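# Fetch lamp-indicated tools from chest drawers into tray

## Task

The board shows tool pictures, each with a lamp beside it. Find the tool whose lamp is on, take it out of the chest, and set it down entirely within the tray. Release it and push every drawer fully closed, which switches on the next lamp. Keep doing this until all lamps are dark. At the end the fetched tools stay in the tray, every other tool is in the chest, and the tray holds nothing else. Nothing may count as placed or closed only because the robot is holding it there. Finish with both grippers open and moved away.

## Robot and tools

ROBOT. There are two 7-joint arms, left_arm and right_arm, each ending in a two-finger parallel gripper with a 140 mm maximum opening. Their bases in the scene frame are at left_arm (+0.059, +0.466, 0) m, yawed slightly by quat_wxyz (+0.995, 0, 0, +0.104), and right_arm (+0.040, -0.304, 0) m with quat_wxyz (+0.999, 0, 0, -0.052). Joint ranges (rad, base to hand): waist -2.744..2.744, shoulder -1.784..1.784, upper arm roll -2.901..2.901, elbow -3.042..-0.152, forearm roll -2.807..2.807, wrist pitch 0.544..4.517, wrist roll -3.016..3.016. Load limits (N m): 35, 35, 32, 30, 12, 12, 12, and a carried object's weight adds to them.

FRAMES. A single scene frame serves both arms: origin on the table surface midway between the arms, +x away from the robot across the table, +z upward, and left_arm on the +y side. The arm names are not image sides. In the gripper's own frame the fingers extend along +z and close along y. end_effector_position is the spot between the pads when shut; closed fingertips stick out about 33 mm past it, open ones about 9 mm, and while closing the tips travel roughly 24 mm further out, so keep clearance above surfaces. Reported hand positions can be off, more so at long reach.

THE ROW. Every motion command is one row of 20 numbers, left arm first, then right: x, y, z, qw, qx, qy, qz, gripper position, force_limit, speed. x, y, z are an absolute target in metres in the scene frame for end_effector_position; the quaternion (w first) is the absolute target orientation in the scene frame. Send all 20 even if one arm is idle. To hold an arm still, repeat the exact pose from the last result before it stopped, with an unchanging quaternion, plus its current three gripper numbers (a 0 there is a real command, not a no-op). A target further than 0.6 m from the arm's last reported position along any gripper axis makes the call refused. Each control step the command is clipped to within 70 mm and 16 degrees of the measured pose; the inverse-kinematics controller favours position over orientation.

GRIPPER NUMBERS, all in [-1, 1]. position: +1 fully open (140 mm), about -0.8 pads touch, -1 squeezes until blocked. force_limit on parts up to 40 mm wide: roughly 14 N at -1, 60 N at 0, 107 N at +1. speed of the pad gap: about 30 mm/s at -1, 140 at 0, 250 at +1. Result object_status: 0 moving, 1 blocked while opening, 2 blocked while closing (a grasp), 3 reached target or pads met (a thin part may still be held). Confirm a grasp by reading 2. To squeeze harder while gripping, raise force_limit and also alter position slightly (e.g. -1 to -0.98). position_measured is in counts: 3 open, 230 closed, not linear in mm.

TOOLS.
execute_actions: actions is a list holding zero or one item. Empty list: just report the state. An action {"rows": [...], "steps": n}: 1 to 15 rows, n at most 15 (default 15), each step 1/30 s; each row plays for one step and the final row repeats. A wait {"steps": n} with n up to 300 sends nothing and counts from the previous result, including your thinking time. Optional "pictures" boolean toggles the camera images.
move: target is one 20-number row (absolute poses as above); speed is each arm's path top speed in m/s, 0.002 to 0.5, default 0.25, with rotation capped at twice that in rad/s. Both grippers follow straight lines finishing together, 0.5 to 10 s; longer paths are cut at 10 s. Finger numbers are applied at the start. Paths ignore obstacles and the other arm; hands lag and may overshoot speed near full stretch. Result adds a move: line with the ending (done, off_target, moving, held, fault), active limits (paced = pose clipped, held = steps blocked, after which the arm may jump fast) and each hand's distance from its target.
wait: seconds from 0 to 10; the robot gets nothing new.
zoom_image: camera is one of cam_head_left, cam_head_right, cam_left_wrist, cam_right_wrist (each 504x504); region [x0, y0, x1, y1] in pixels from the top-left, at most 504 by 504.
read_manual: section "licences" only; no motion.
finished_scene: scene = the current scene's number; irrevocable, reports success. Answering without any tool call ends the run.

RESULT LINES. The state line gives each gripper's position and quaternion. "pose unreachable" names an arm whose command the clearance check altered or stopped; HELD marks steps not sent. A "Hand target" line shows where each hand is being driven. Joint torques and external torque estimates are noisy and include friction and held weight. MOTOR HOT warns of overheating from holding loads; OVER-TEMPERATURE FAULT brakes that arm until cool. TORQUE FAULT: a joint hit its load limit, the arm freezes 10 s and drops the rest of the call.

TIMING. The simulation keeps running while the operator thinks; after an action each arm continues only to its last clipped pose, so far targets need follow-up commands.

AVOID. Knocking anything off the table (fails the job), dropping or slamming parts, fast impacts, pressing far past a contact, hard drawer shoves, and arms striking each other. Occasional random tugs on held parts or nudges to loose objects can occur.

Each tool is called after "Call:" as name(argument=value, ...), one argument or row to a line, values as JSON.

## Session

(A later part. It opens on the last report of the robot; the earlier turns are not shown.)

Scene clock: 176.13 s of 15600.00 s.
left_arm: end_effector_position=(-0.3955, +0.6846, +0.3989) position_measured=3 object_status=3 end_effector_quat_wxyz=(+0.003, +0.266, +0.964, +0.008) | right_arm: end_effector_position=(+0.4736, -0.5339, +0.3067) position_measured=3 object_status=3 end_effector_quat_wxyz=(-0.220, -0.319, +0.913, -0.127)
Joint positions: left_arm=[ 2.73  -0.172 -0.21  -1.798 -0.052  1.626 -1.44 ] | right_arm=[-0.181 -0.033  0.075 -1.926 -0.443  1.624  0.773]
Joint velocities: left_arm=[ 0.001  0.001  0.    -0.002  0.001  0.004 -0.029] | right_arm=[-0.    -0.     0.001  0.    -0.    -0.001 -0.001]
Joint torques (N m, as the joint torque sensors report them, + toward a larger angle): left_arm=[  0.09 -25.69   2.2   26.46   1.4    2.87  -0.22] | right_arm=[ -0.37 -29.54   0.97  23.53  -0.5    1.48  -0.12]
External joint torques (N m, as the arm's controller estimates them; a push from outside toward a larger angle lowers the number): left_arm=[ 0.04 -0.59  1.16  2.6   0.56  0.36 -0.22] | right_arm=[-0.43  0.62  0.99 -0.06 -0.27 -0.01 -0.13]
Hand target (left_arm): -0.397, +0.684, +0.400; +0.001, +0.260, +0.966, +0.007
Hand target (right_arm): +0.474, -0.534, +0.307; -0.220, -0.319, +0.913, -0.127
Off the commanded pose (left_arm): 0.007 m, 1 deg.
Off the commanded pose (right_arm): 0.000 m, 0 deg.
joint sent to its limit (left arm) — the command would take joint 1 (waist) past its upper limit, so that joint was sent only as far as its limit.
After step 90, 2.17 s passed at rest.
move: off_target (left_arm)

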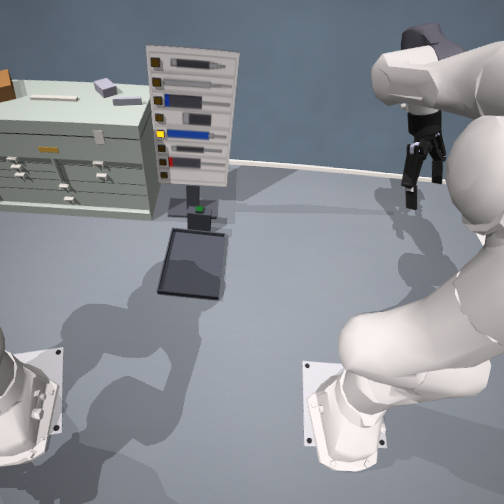

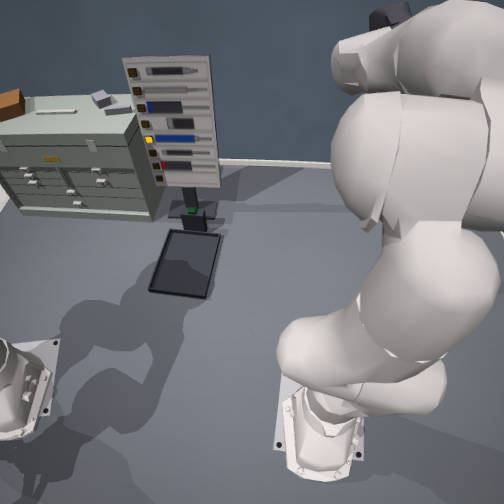

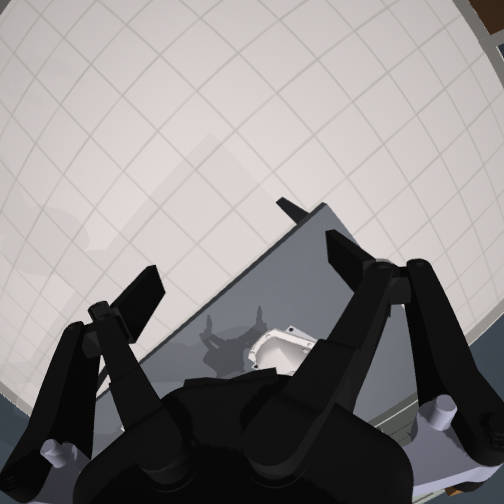

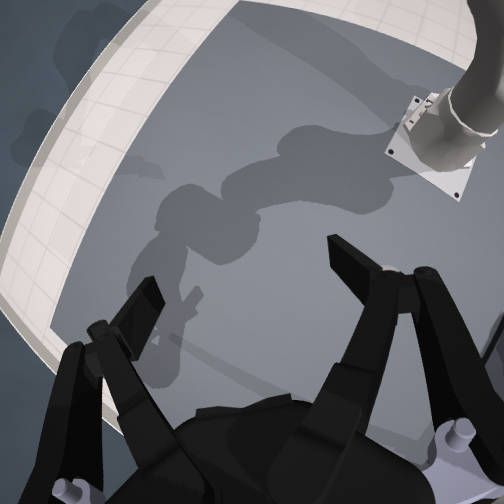

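Call:
move(
  target=[-0.42,0.69,0.40,0,1,0,0,1,0,0,0.4736,-0.5339,0.3067,-0.220,-0.319,0.913,-0.127,1,0,0],
  speed=0.4,
)

Call:
move(
  target=[-0.60,0.78,0.15,0,1,0,0,1,0,0,0.4736,-0.5339,0.3067,-0.220,-0.319,0.913,-0.127,1,0,0],
  speed=0.3,
)

Call:
move(
  target=[-0.25,1.12,0.15,0,1,0,0,1,0,0,0.4736,-0.5339,0.3067,-0.220,-0.319,0.913,-0.127,1,0,0],
  speed=0.3,
)

Scene clock: 217.37 s of 15600.00 s.
left_arm: end_effector_position=(-0.4200, +0.6888, +0.3997) position_measured=3 object_status=3 end_effector_quat_wxyz=(+0.001, +1.000, +0.007, -0.000) | right_arm: end_effector_position=(+0.4736, -0.5339, +0.3067) position_measured=3 object_status=3 end_effector_quat_wxyz=(-0.220, -0.319, +0.913, -0.127)
Joint positions: left_arm=[ 2.452 -0.094  0.042 -1.716  0.006  1.621  1.117] | right_arm=[-0.181 -0.033  0.075 -1.926 -0.443  1.624  0.773]
Joint velocities: left_arm=[-0.001 -0.001  0.001  0.001 -0.001  0.     0.032] | right_arm=[ 0.001  0.    -0.    -0.001  0.001  0.001  0.   ]
Joint torques (N m, as the joint torque sensors report them, + toward a larger angle): left_arm=[ -0.51 -28.12   1.32  26.23   0.21   2.37   0.42] | right_arm=[ -0.51 -29.85   0.76  23.9   -0.48   1.5   -0.1 ]
External joint torques (N m, as the arm's controller estimates them; a push from outside toward a larger angle lowers the number): left_arm=[-0.55  0.31  1.5   2.29 -0.6  -0.08  0.42] | right_arm=[-0.6   0.19  0.74  0.38 -0.27  0.01 -0.1 ]
Hand target (left_arm): -0.420, +0.690, +0.400; +0.000, +1.000, +0.000, +0.000
Hand target (right_arm): +0.474, -0.534, +0.307; -0.220, -0.319, +0.913, -0.127
Off the commanded pose (left_arm): 0.001 m, 1 deg.
Off the commanded pose (right_arm): 0.000 m, 0 deg.
After step 90, 33.77 s passed at rest.
move: done; limits=paced

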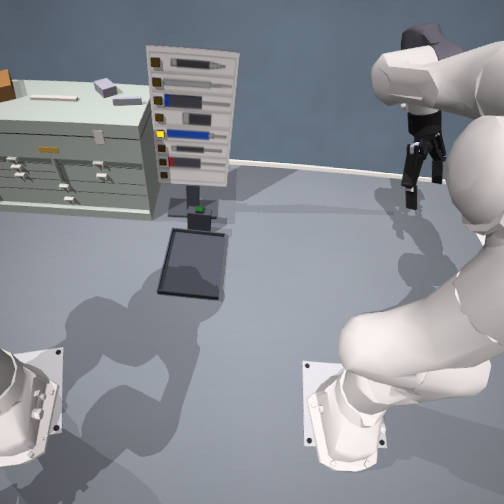

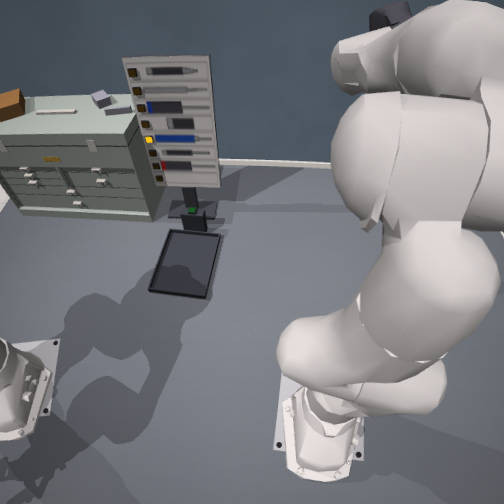

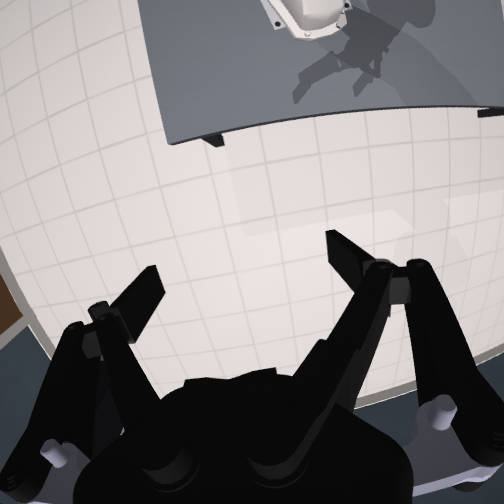

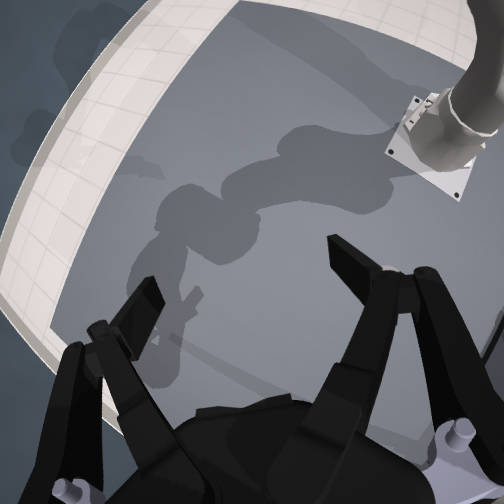

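Scene clock: 219.10 s of 15600.00 s.
left_arm: end_effector_position=(-0.5991, +0.7795, +0.1508) position_measured=3 object_status=3 end_effector_quat_wxyz=(+0.008, +1.000, +0.001, -0.002) | right_arm: end_effector_position=(+0.4736, -0.5339, +0.3067) position_measured=3 object_status=3 end_effector_quat_wxyz=(-0.220, -0.319, +0.913, -0.127)
Joint positions: left_arm=[ 2.454  0.64   0.041 -1.316 -0.01   1.952  1.125] | right_arm=[-0.181 -0.033  0.075 -1.926 -0.443  1.624  0.773]
Joint velocities: left_arm=[ 0.    -0.001  0.001  0.002  0.001 -0.     0.003] | right_arm=[-0.    -0.001  0.    -0.     0.001 -0.     0.002]
Joint torques (N m, as the joint torque sensors report them, + toward a larger angle): left_arm=[  1.19 -51.96   0.8   26.4    0.26   2.89   0.18] | right_arm=[ -0.17 -29.83   0.59  23.59  -0.49   1.44  -0.08]
External joint torques (N m, as the arm's controller estimates them; a push from outside toward a larger angle lowers the number): left_arm=[ 1.15 -1.09 -0.51  2.24 -0.5   0.48  0.18] | right_arm=[-0.1   0.29  0.74  0.03 -0.26 -0.04 -0.09]
Hand target (left_arm): -0.601, +0.780, +0.152; +0.005, +1.000, +0.000, -0.003
Hand target (right_arm): +0.474, -0.534, +0.307; -0.220, -0.319, +0.913, -0.127
Off the commanded pose (left_arm): 0.001 m, 1 deg.
Off the commanded pose (right_arm): 0.000 m, 0 deg.
move: done

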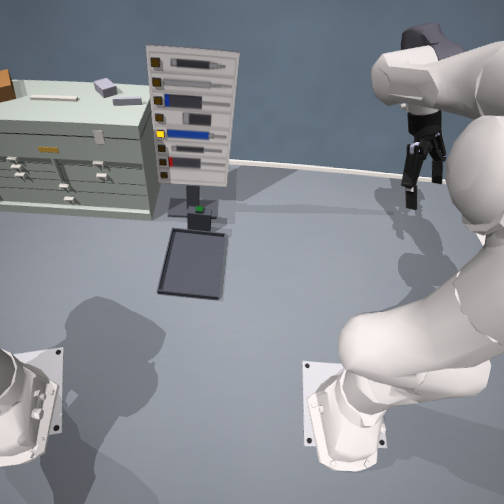

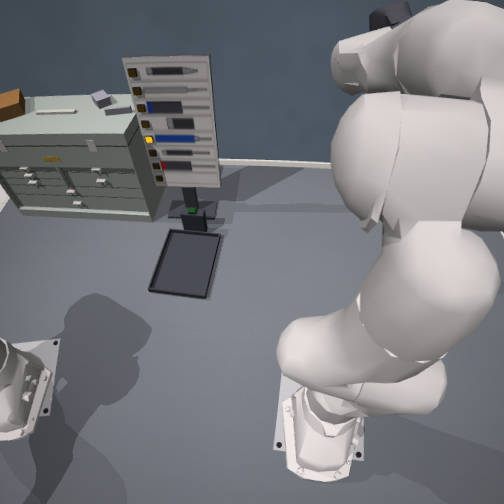

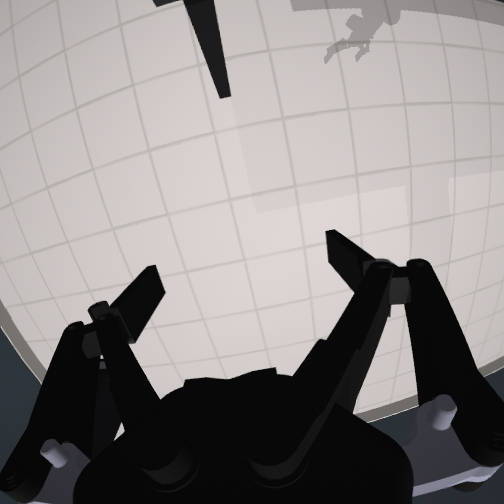

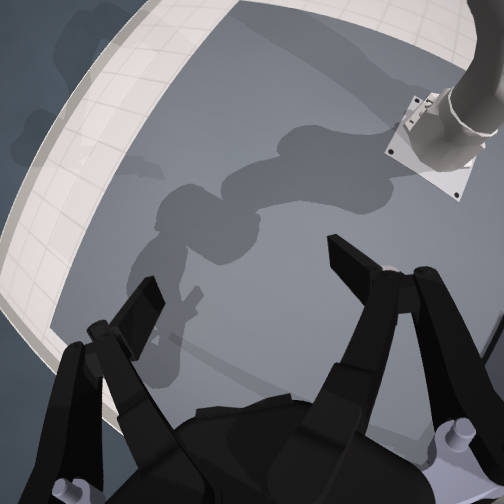

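Scene clock: 221.57 s of 15600.00 s.
left_arm: end_effector_position=(-0.2549, +1.1151, +0.1504) position_measured=3 object_status=3 end_effector_quat_wxyz=(+0.004, +1.000, -0.007, -0.006) | right_arm: end_effector_position=(+0.4736, -0.5339, +0.3067) position_measured=3 object_status=3 end_effector_quat_wxyz=(-0.220, -0.319, +0.913, -0.127)
Joint positions: left_arm=[ 1.767  0.607  0.054 -1.372 -0.019  1.977  0.47 ] | right_arm=[-0.181 -0.033  0.075 -1.926 -0.443  1.624  0.773]
Joint velocities: left_arm=[-0.004  0.001 -0.     0.002 -0.001 -0.007 -0.031] | right_arm=[ 0.    -0.     0.001  0.     0.001 -0.    -0.001]
Joint torques (N m, as the joint torque sensors report them, + toward a larger angle): left_arm=[ -1.55 -51.05   3.13  26.16   0.19   2.02   0.01] | right_arm=[ -0.04 -29.84   0.91  23.49  -0.48   1.5   -0.11]
External joint torques (N m, as the arm's controller estimates them; a push from outside toward a larger angle lowers the number): left_arm=[-1.47 -0.83  1.72  1.93 -0.55 -0.45  0.01] | right_arm=[-0.06  0.27  0.96 -0.09 -0.25  0.01 -0.12]
Hand target (left_arm): -0.254, +1.115, +0.150; +0.005, +1.000, +0.000, -0.005
Hand target (right_arm): +0.474, -0.534, +0.307; -0.220, -0.319, +0.913, -0.127
Off the commanded pose (left_arm): 0.007 m, 1 deg.
Off the commanded pose (right_arm): 0.000 m, 0 deg.
move: off_target (left_arm)

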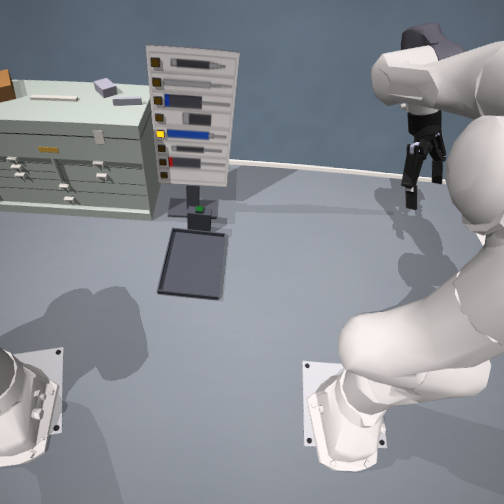

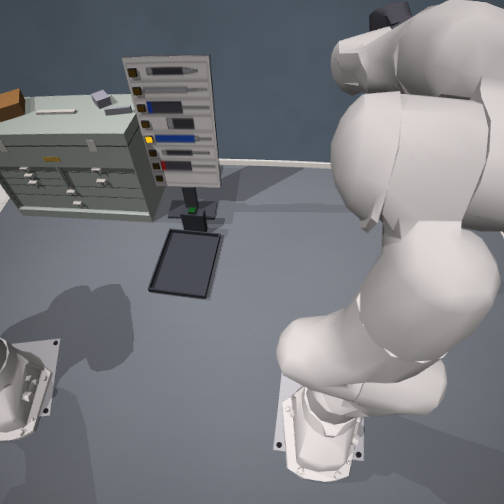

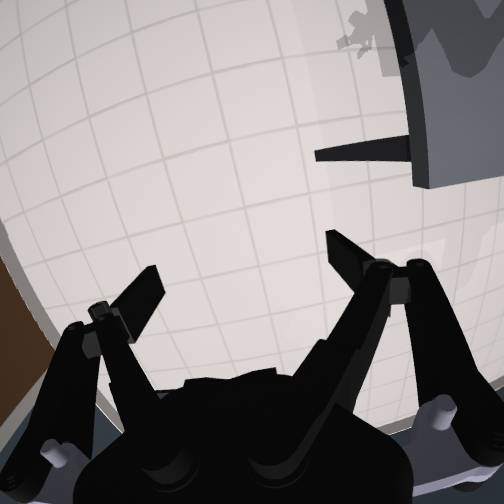

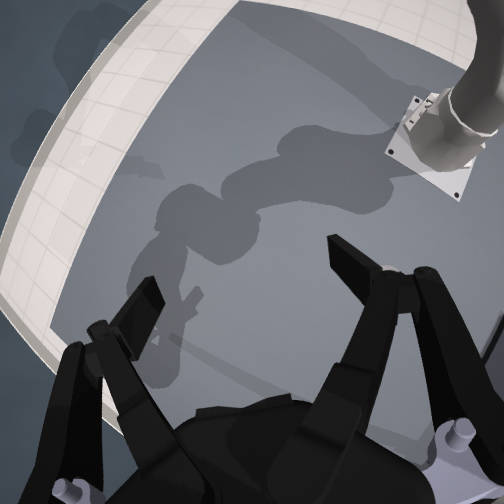

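Call:
move(
  target=[0.25,1.05,0.2,0,1,0,0,1,0,0,0.4736,-0.5339,0.3067,-0.220,-0.319,0.913,-0.127,1,0,0],
  speed=0.3,
)

Call:
move(
  target=[0.5,0.62,0.2,0,0.985,0,0.174,1,0,0,0.4736,-0.5339,0.3067,-0.220,-0.319,0.913,-0.127,1,0,0],
  speed=0.2,
)

Scene clock: 231.87 s of 15600.00 s.
left_arm: end_effector_position=(+0.2429, +1.0482, +0.1990) position_measured=3 object_status=3 end_effector_quat_wxyz=(+0.001, +1.000, -0.004, -0.004) | right_arm: end_effector_position=(+0.4736, -0.5339, +0.3067) position_measured=3 object_status=3 end_effector_quat_wxyz=(-0.220, -0.319, +0.913, -0.127)
Joint positions: left_arm=[ 1.127  0.209 -0.08  -1.85   0.027  2.054 -0.318] | right_arm=[-0.181 -0.033  0.075 -1.926 -0.443  1.624  0.773]
Joint velocities: left_arm=[-0.     0.001  0.001  0.001  0.003 -0.002 -0.033] | right_arm=[ 0.     0.001 -0.001 -0.002 -0.001  0.001  0.001]
Joint torques (N m, as the joint torque sensors report them, + toward a larger angle): left_arm=[ -1.26 -39.04   0.95  26.53   1.27   2.07  -0.35] | right_arm=[ -0.11 -29.77   0.89  23.89  -0.52   1.47  -0.14]
External joint torques (N m, as the arm's controller estimates them; a push from outside toward a larger angle lowers the number): left_arm=[-1.28 -0.27  1.28  2.52  0.55 -0.44 -0.35] | right_arm=[-0.01  0.37  1.07  0.32 -0.28 -0.01 -0.15]
Hand target (left_arm): +0.243, +1.048, +0.199; +0.002, +1.000, +0.001, -0.006
Hand target (right_arm): +0.474, -0.534, +0.307; -0.220, -0.319, +0.913, -0.127
Off the commanded pose (left_arm): 0.007 m, 1 deg.
Off the commanded pose (right_arm): 0.000 m, 0 deg.
After step 90, 4.63 s passed at rest.
move: off_target (left_arm)

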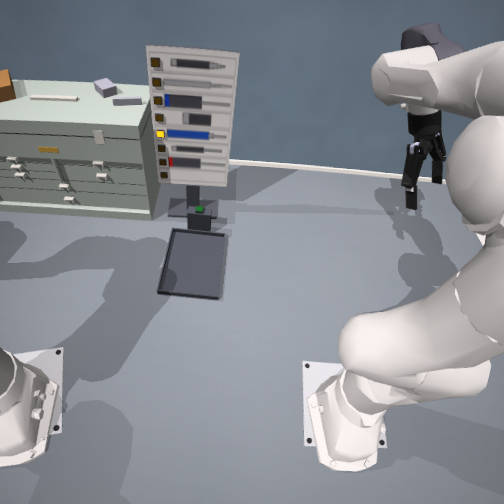

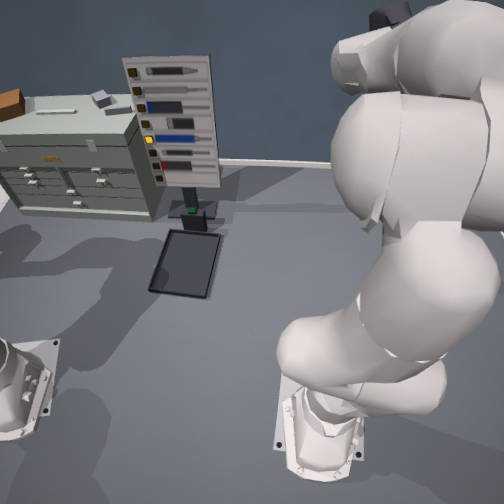

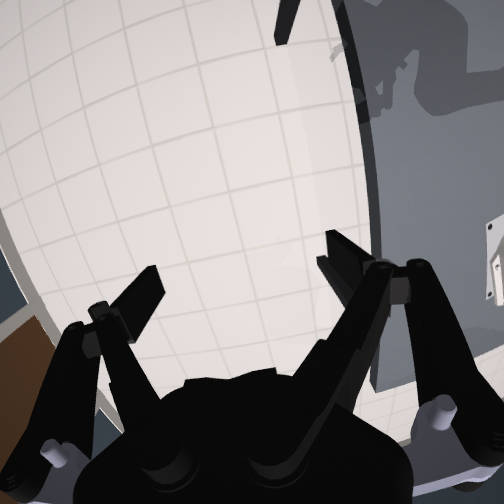

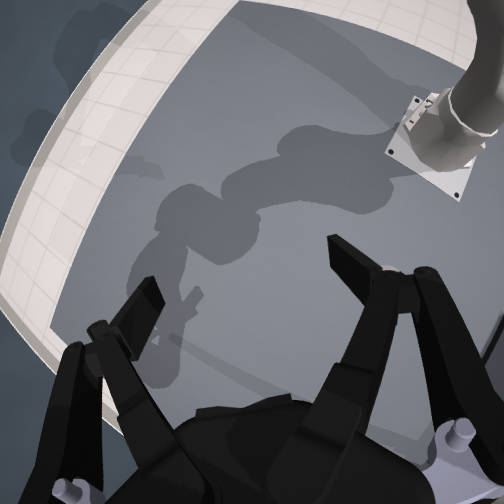

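Scene clock: 235.07 s of 15600.00 s.
left_arm: end_effector_position=(+0.4968, +0.6225, +0.1994) position_measured=3 object_status=3 end_effector_quat_wxyz=(+0.002, +0.985, -0.008, +0.172) | right_arm: end_effector_position=(+0.4736, -0.5339, +0.3067) position_measured=3 object_status=3 end_effector_quat_wxyz=(-0.220, -0.319, +0.913, -0.127)
Joint positions: left_arm=[ 0.735 -0.526 -0.551 -2.68  -0.663  2.44  -0.673] | right_arm=[-0.181 -0.033  0.075 -1.926 -0.443  1.624  0.773]
Joint velocities: left_arm=[ 0.004 -0.002 -0.004  0.    -0.005  0.002 -0.025] | right_arm=[ 0.    -0.001 -0.    -0.001  0.    -0.    -0.001]
Joint torques (N m, as the joint torque sensors report them, + toward a larger angle): left_arm=[  2.4  -11.84   5.28  21.75   0.17   3.36  -0.07] | right_arm=[  0.03 -29.8    0.89  23.65  -0.51   1.45  -0.11]
External joint torques (N m, as the arm's controller estimates them; a push from outside toward a larger angle lowers the number): left_arm=[ 2.4  -1.32 -0.53 -0.45 -0.58  0.49 -0.08] | right_arm=[ 0.    0.32  0.93  0.09 -0.29 -0.04 -0.12]
Hand target (left_arm): +0.497, +0.624, +0.199; +0.002, +0.985, -0.001, +0.173
Hand target (right_arm): +0.474, -0.534, +0.307; -0.220, -0.319, +0.913, -0.127
Off the commanded pose (left_arm): 0.004 m, 1 deg.
Off the commanded pose (right_arm): 0.000 m, 0 deg.
move: off_target (left_arm)

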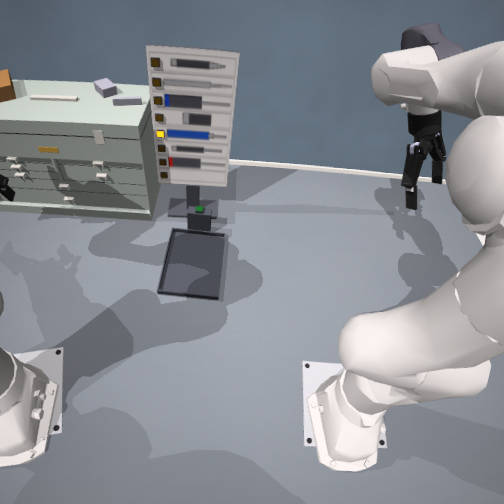

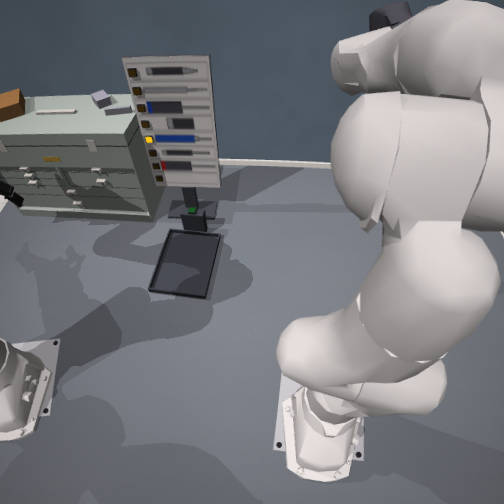

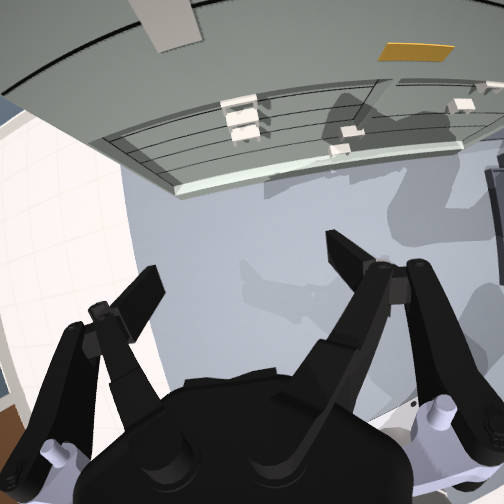

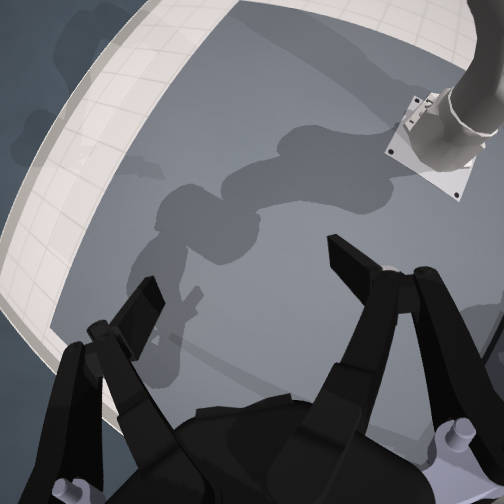

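Call:
move(
  target=[0.5,0.60,0.10,0,0.985,0,0.174,1,0,0,0.4736,-0.5339,0.3067,-0.220,-0.319,0.913,-0.127,1,0,0],
  speed=0.1,
)

Scene clock: 268.03 s of 15600.00 s.
left_arm: end_effector_position=(+0.4984, +0.6017, +0.0998) position_measured=3 object_status=3 end_effector_quat_wxyz=(-0.001, +0.985, +0.004, +0.170) | right_arm: end_effector_position=(+0.4736, -0.5339, +0.3067) position_measured=3 object_status=3 end_effector_quat_wxyz=(-0.220, -0.319, +0.913, -0.127)
Joint positions: left_arm=[ 0.694 -0.276 -0.675 -2.78  -0.807  2.807 -0.626] | right_arm=[-0.181 -0.033  0.075 -1.926 -0.443  1.624  0.773]
Joint velocities: left_arm=[-0.001  0.001  0.001  0.001 -0.002  0.014  0.013] | right_arm=[-0.001 -0.001 -0.     0.001  0.001 -0.     0.002]
Joint torques (N m, as the joint torque sensors report them, + toward a larger angle): left_arm=[ -2.19 -13.74   5.47  17.97   0.36   3.36   0.32] | right_arm=[  0.03 -29.46   0.86  23.59  -0.53   1.48  -0.15]
External joint torques (N m, as the arm's controller estimates them; a push from outside toward a larger angle lowers the number): left_arm=[-2.23  0.31  2.03 -0.38 -0.49  0.51  0.32] | right_arm=[ 0.11  0.86  1.01 -0.14 -0.3  -0.02 -0.16]
Hand target (left_arm): +0.498, +0.602, +0.099; -0.003, +0.985, +0.001, +0.171
Hand target (right_arm): +0.474, -0.534, +0.307; -0.220, -0.319, +0.913, -0.127
Off the commanded pose (left_arm): 0.002 m, 1 deg.
Off the commanded pose (right_arm): 0.000 m, 0 deg.
After step 90, 28.30 s passed at rest.
move: done

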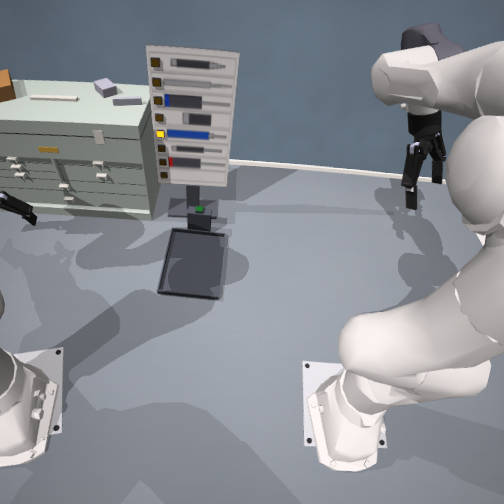

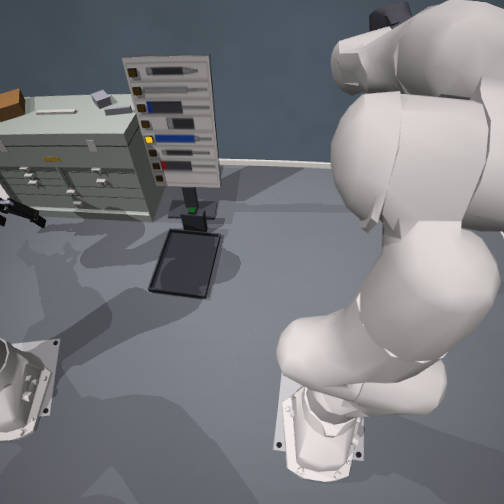

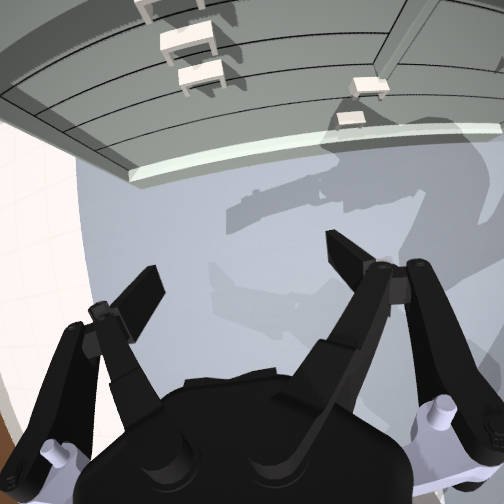

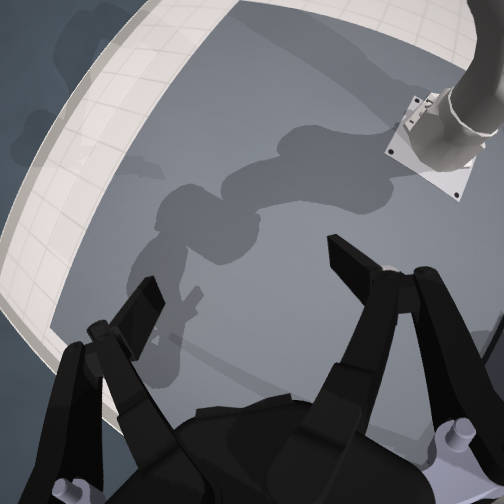

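Call:
zoom_image(
  camera="cam_left_wrist",
  region=[110, 0, 400, 200],
)

Call:
zoom_image(
  camera="cam_head_right",
  region=[0, 150, 130, 240],
)

Region (110, 0, 400, 200) of cam_left_wrist's 504x504 image, scaled by 1.738, with more detail than that image has; it fills the top 348 rows of this view, and the rest is white.

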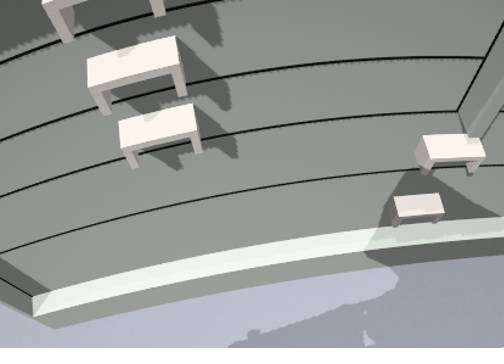

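Region (0, 150, 130, 240) of cam_head_right's 504x504 image, scaled by 3.877, with more detail than that image has; it fills the top 349 rows of this view, and the rest is white.

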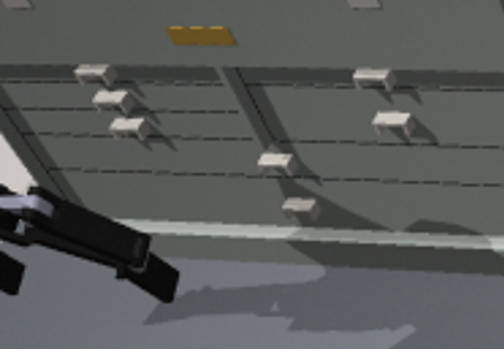

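Call:
move(
  target=[0.545,0.62,0.17,0,0.985,0,0.174,0.2,0,0,0.4736,-0.5339,0.3067,-0.220,-0.319,0.913,-0.127,1,0,0],
  speed=0.08,
)

Scene clock: 295.33 s of 15600.00 s.
left_arm: end_effector_position=(+0.5455, +0.6199, +0.1696) position_measured=104 object_status=3 end_effector_quat_wxyz=(-0.001, +0.985, -0.004, +0.175) | right_arm: end_effector_position=(+0.4736, -0.5339, +0.3067) position_measured=3 object_status=3 end_effector_quat_wxyz=(-0.220, -0.319, +0.913, -0.127)
Joint positions: left_arm=[ 0.811 -0.331 -0.701 -2.6   -0.645  2.598 -0.736] | right_arm=[-0.181 -0.033  0.075 -1.926 -0.443  1.624  0.773]
Joint velocities: left_arm=[ 0.003 -0.    -0.003  0.001  0.003 -0.013 -0.019] | right_arm=[-0.001  0.001  0.     0.001 -0.001  0.     0.001]
Joint torques (N m, as the joint torque sensors report them, + toward a larger angle): left_arm=[  0.9  -14.81   3.91  22.69   1.25   2.65  -0.2 ] | right_arm=[ -0.23 -29.59   0.92  23.64  -0.52   1.47  -0.13]
External joint torques (N m, as the arm's controller estimates them; a push from outside toward a larger angle lowers the number): left_arm=[ 0.95 -0.78 -1.06  1.37  0.44 -0.28 -0.21] | right_arm=[-0.19  0.6   1.03 -0.02 -0.28 -0.02 -0.14]
Hand target (left_arm): +0.545, +0.620, +0.170; +0.000, +0.985, -0.000, +0.174
Hand target (right_arm): +0.474, -0.534, +0.307; -0.220, -0.319, +0.913, -0.127
Off the commanded pose (left_arm): 0.001 m, 1 deg.
Off the commanded pose (right_arm): 0.000 m, 0 deg.
After step 90, 22.70 s passed at rest.
move: done

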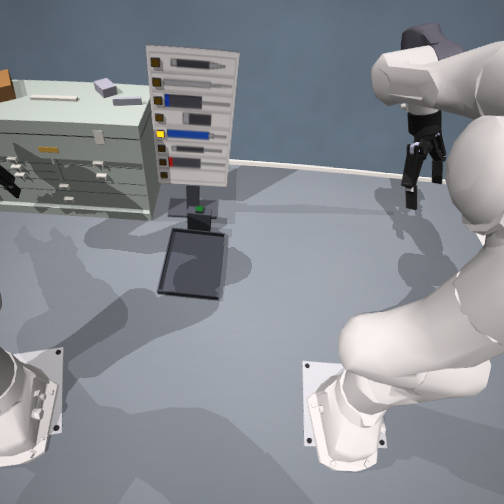

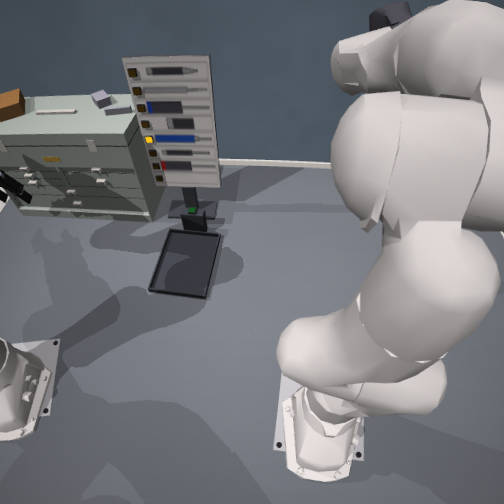

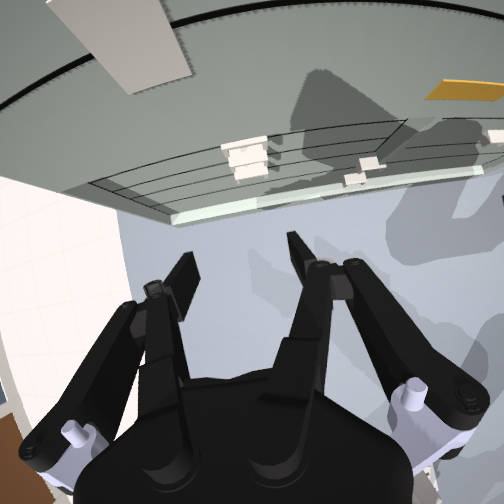

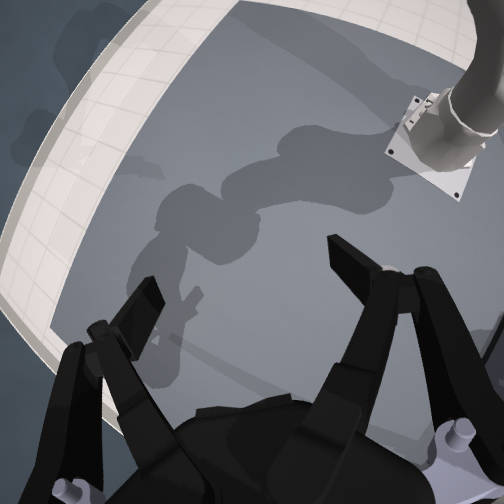

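Call:
move(
  target=[0.56,0.618,0.235,0,0.94,0,0.342,0.0,0,0,0.4736,-0.5339,0.3067,-0.220,-0.319,0.913,-0.127,1,0,0],
  speed=0.08,
)

Scene clock: 327.87 s of 15600.00 s.
left_arm: end_effector_position=(+0.5633, +0.6159, +0.2357) position_measured=129 object_status=3 end_effector_quat_wxyz=(+0.009, +0.939, +0.002, +0.345) | right_arm: end_effector_position=(+0.4736, -0.5339, +0.3067) position_measured=3 object_status=3 end_effector_quat_wxyz=(-0.220, -0.319, +0.913, -0.127)
Joint positions: left_arm=[ 0.388 -0.451 -0.316 -2.722 -1.144  2.79  -0.311] | right_arm=[-0.181 -0.033  0.075 -1.926 -0.443  1.624  0.773]
Joint velocities: left_arm=[-0.007  0.     0.008 -0.002 -0.007  0.008  0.037] | right_arm=[-0.002  0.    -0.     0.    -0.     0.    -0.   ]
Joint torques (N m, as the joint torque sensors report them, + toward a larger angle): left_arm=[ -1.57 -13.93   4.44  20.94   0.77   2.82   0.16] | right_arm=[  0.1  -29.64   0.88  23.53  -0.5    1.43  -0.14]
External joint torques (N m, as the arm's controller estimates them; a push from outside toward a larger angle lowers the number): left_arm=[-1.61 -0.17  2.09 -0.89 -0.55  0.46  0.14] | right_arm=[ 0.28  0.52  1.13 -0.06 -0.26 -0.04 -0.14]
Hand target (left_arm): +0.563, +0.616, +0.235; +0.006, +0.938, -0.003, +0.345
Hand target (right_arm): +0.474, -0.534, +0.307; -0.220, -0.319, +0.913, -0.127
Off the commanded pose (left_arm): 0.004 m, 1 deg.
Off the commanded pose (right_arm): 0.000 m, 0 deg.
After step 90, 26.67 s passed at rest.
move: off_target (left_arm)

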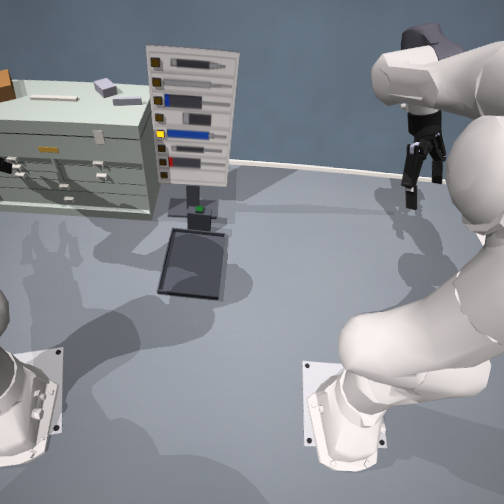

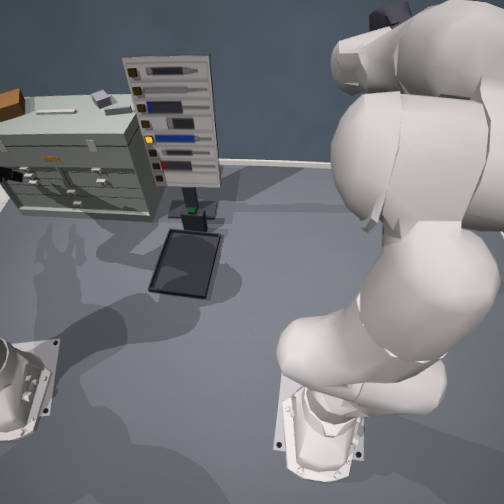

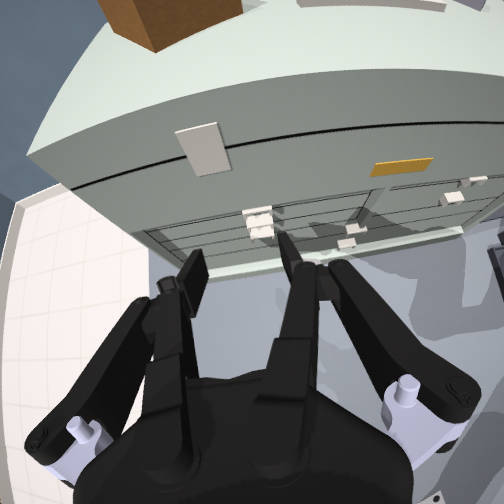

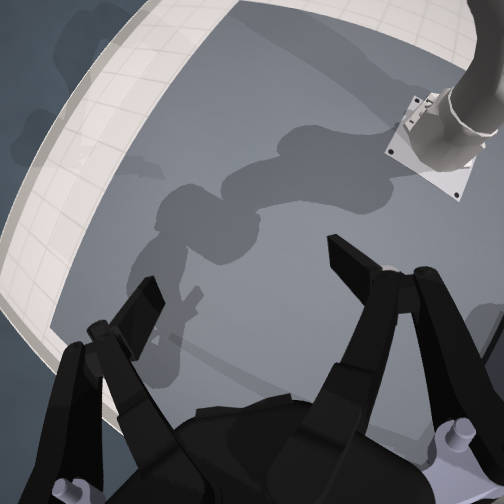

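Call:
move(
  target=[0.582,0.60,0.233,0,0.94,0,0.342,0.0,0,0,0.4736,-0.5339,0.3067,-0.220,-0.319,0.913,-0.127,1,0,0],
  speed=0.04,
)

Call:
zoom_image(
  camera="cam_left_wrist",
  region=[150, 150, 350, 320],
)

Call:
zoom_image(
  camera="cam_head_right",
  region=[0, 140, 100, 220],
)

Scene clock: 349.83 s of 15600.00 s.
left_arm: end_effector_position=(+0.5807, +0.5986, +0.2318) position_measured=129 object_status=3 end_effector_quat_wxyz=(-0.000, +0.940, -0.008, +0.340) | right_arm: end_effector_position=(+0.4736, -0.5339, +0.3067) position_measured=3 object_status=3 end_effector_quat_wxyz=(-0.220, -0.319, +0.913, -0.127)
Joint positions: left_arm=[ 0.393 -0.409 -0.393 -2.693 -1.145  2.841 -0.345] | right_arm=[-0.181 -0.033  0.075 -1.926 -0.443  1.624  0.773]
Joint velocities: left_arm=[ 0.018  0.    -0.018  0.003 -0.001  0.015 -0.038] | right_arm=[-0.     0.     0.001 -0.     0.001  0.001 -0.001]
Joint torques (N m, as the joint torque sensors report them, + toward a larger angle): left_arm=[  2.18 -14.27   2.99  23.38   1.75   3.    -0.08] | right_arm=[ -0.52 -29.88   1.15  23.81  -0.5    1.41  -0.16]
External joint torques (N m, as the arm's controller estimates them; a push from outside toward a larger angle lowers the number): left_arm=[ 2.18  0.4   0.11  1.82  0.37  0.52 -0.1 ] | right_arm=[-0.49  0.39  1.25  0.15 -0.27 -0.08 -0.17]
Hand target (left_arm): +0.581, +0.601, +0.233; -0.001, +0.940, +0.000, +0.341
Hand target (right_arm): +0.474, -0.534, +0.307; -0.220, -0.319, +0.913, -0.127
Off the commanded pose (left_arm): 0.002 m, 1 deg.
Off the commanded pose (right_arm): 0.000 m, 0 deg.
After step 90, 18.07 s passed at rest.
move: done

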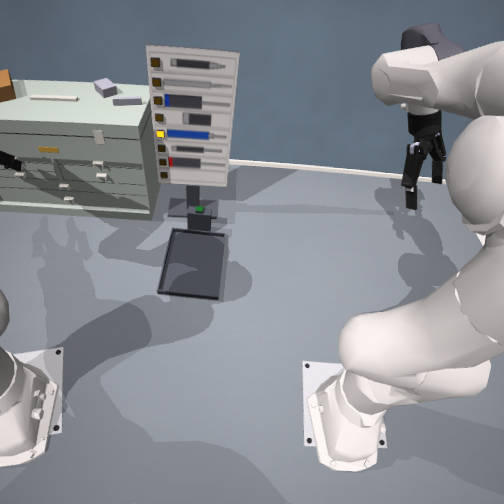

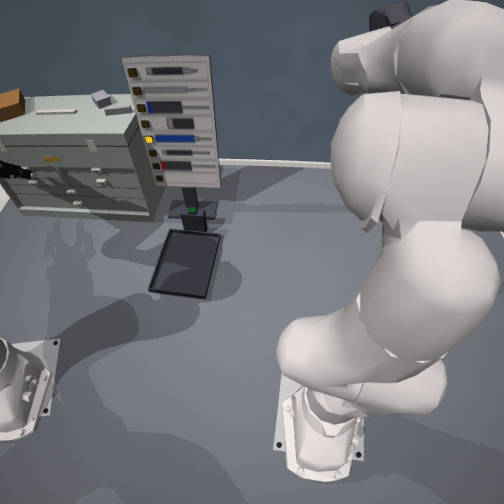

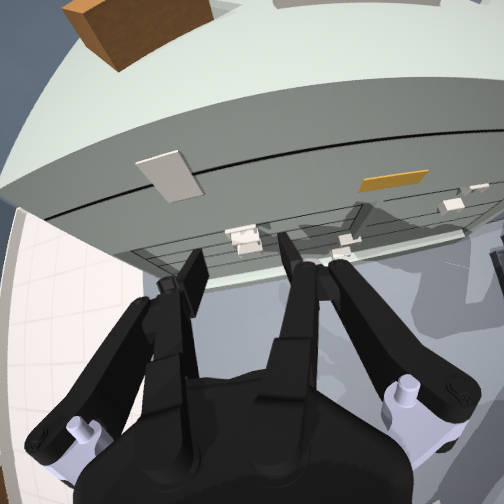

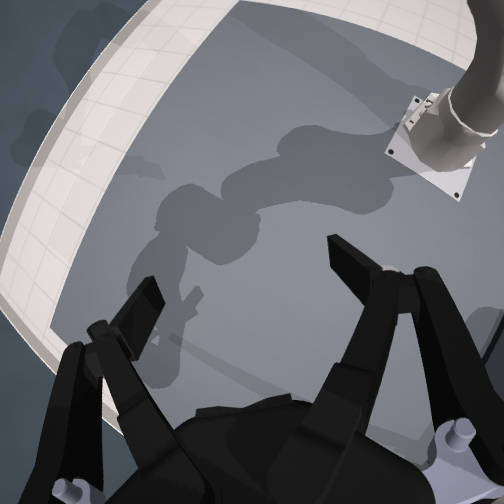

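Region (150, 150, 350, 320) of cam_left_wrist's 504x504 image, scaled by 2.520, with more detail than that image has; it fills the top 428 rows of this view, and the rest is white.

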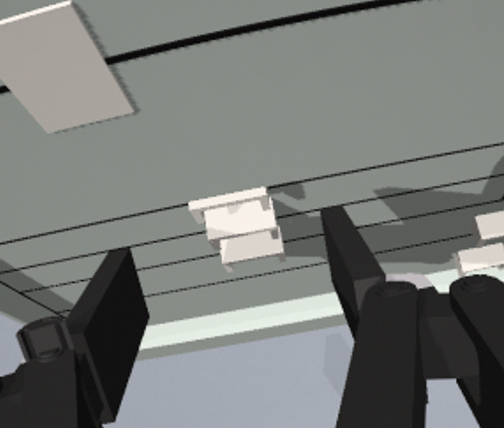

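Region (0, 140, 100, 220) of cam_head_right's 504x504 image, scaled by 5.040, with more detail than that image has; it fills the top 403 rows of this view, and the rest is white.

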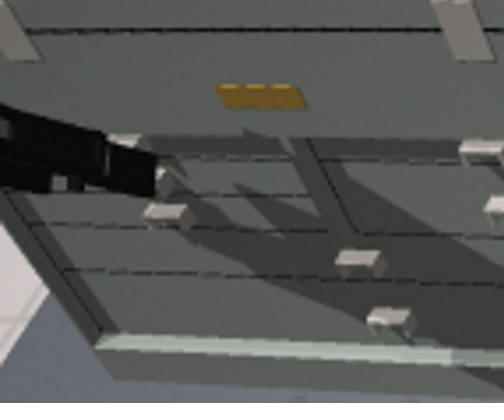

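Call:
move(
  target=[0.592,0.60,0.215,0,0.94,0,0.342,0.0,0,0,0.4736,-0.5339,0.3067,-0.220,-0.319,0.913,-0.127,1,0,0],
  speed=0.03,
)

Call:
zoom_image(
  camera="cam_left_wrist",
  region=[150, 150, 350, 320],
)

Call:
zoom_image(
  camera="cam_head_right",
  region=[0, 140, 100, 220],
)

Scene clock: 363.90 s of 15600.00 s.
left_arm: end_effector_position=(+0.5909, +0.5989, +0.2137) position_measured=129 object_status=3 end_effector_quat_wxyz=(+0.004, +0.941, +0.006, +0.339) | right_arm: end_effector_position=(+0.4736, -0.5339, +0.3067) position_measured=3 object_status=3 end_effector_quat_wxyz=(-0.220, -0.319, +0.913, -0.127)
Joint positions: left_arm=[ 0.366 -0.325 -0.391 -2.664 -1.219  2.901 -0.299] | right_arm=[-0.181 -0.033  0.075 -1.926 -0.443  1.624  0.773]
Joint velocities: left_arm=[-0.011  0.004  0.008  0.003 -0.031  0.025  0.054] | right_arm=[ 0.    -0.001 -0.    -0.     0.001 -0.    -0.   ]
Joint torques (N m, as the joint torque sensors report them, + toward a larger angle): left_arm=[ -1.79 -17.     4.42  22.54   0.95   2.83   0.27] | right_arm=[  0.04 -29.5    0.67  23.82  -0.53   1.47  -0.16]
External joint torques (N m, as the arm's controller estimates them; a push from outside toward a larger angle lowers the number): left_arm=[-1.81 -0.17  2.14  1.68 -0.51  0.46  0.25] | right_arm=[ 0.09  0.77  0.78  0.15 -0.29 -0.02 -0.17]
Hand target (left_arm): +0.592, +0.600, +0.215; -0.001, +0.940, +0.000, +0.341
Hand target (right_arm): +0.474, -0.534, +0.307; -0.220, -0.319, +0.913, -0.127
Off the commanded pose (left_arm): 0.002 m, 1 deg.
Off the commanded pose (right_arm): 0.000 m, 0 deg.
After step 90, 10.13 s passed at rest.
move: done

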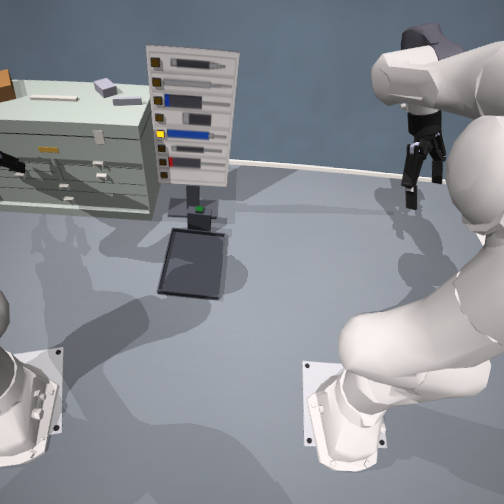

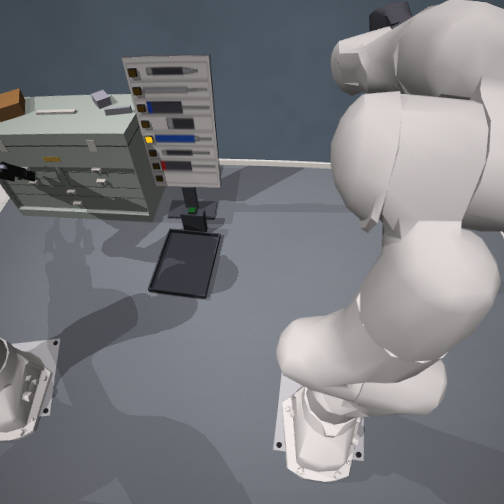

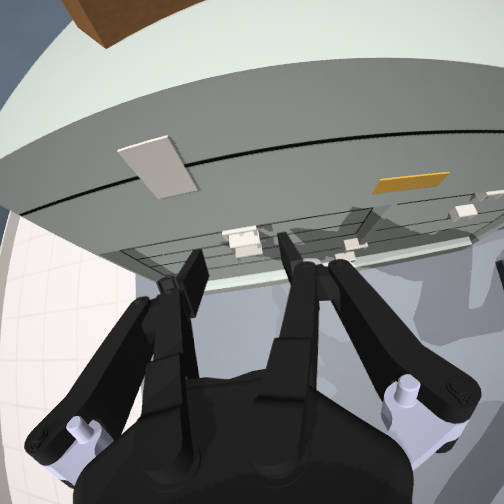

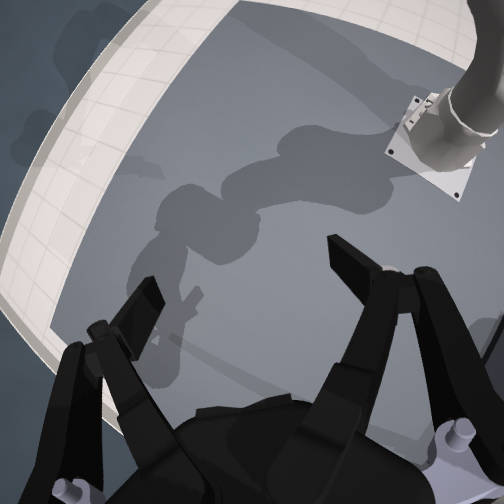

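Region (150, 150, 350, 320) of cam_left_wrist's 504x504 image, scaled by 2.520, with more detail than that image has; it fills the top 428 rows of this view, and the rest is white.

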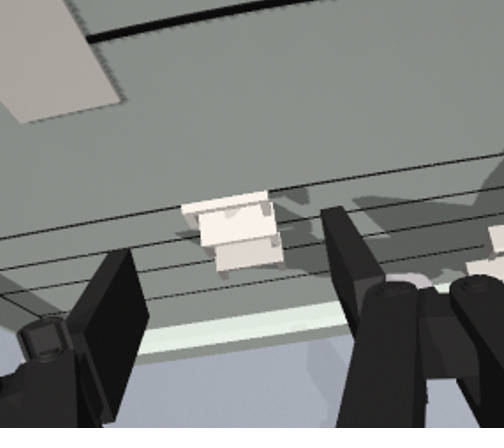

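Region (0, 140, 100, 220) of cam_head_right's 504x504 image, scaled by 5.040, with more detail than that image has; it fills the top 403 rows of this view, and the rest is white.

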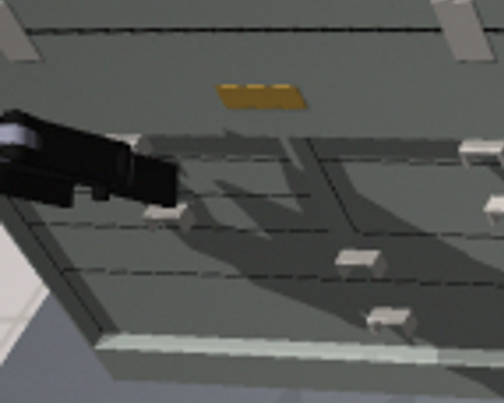

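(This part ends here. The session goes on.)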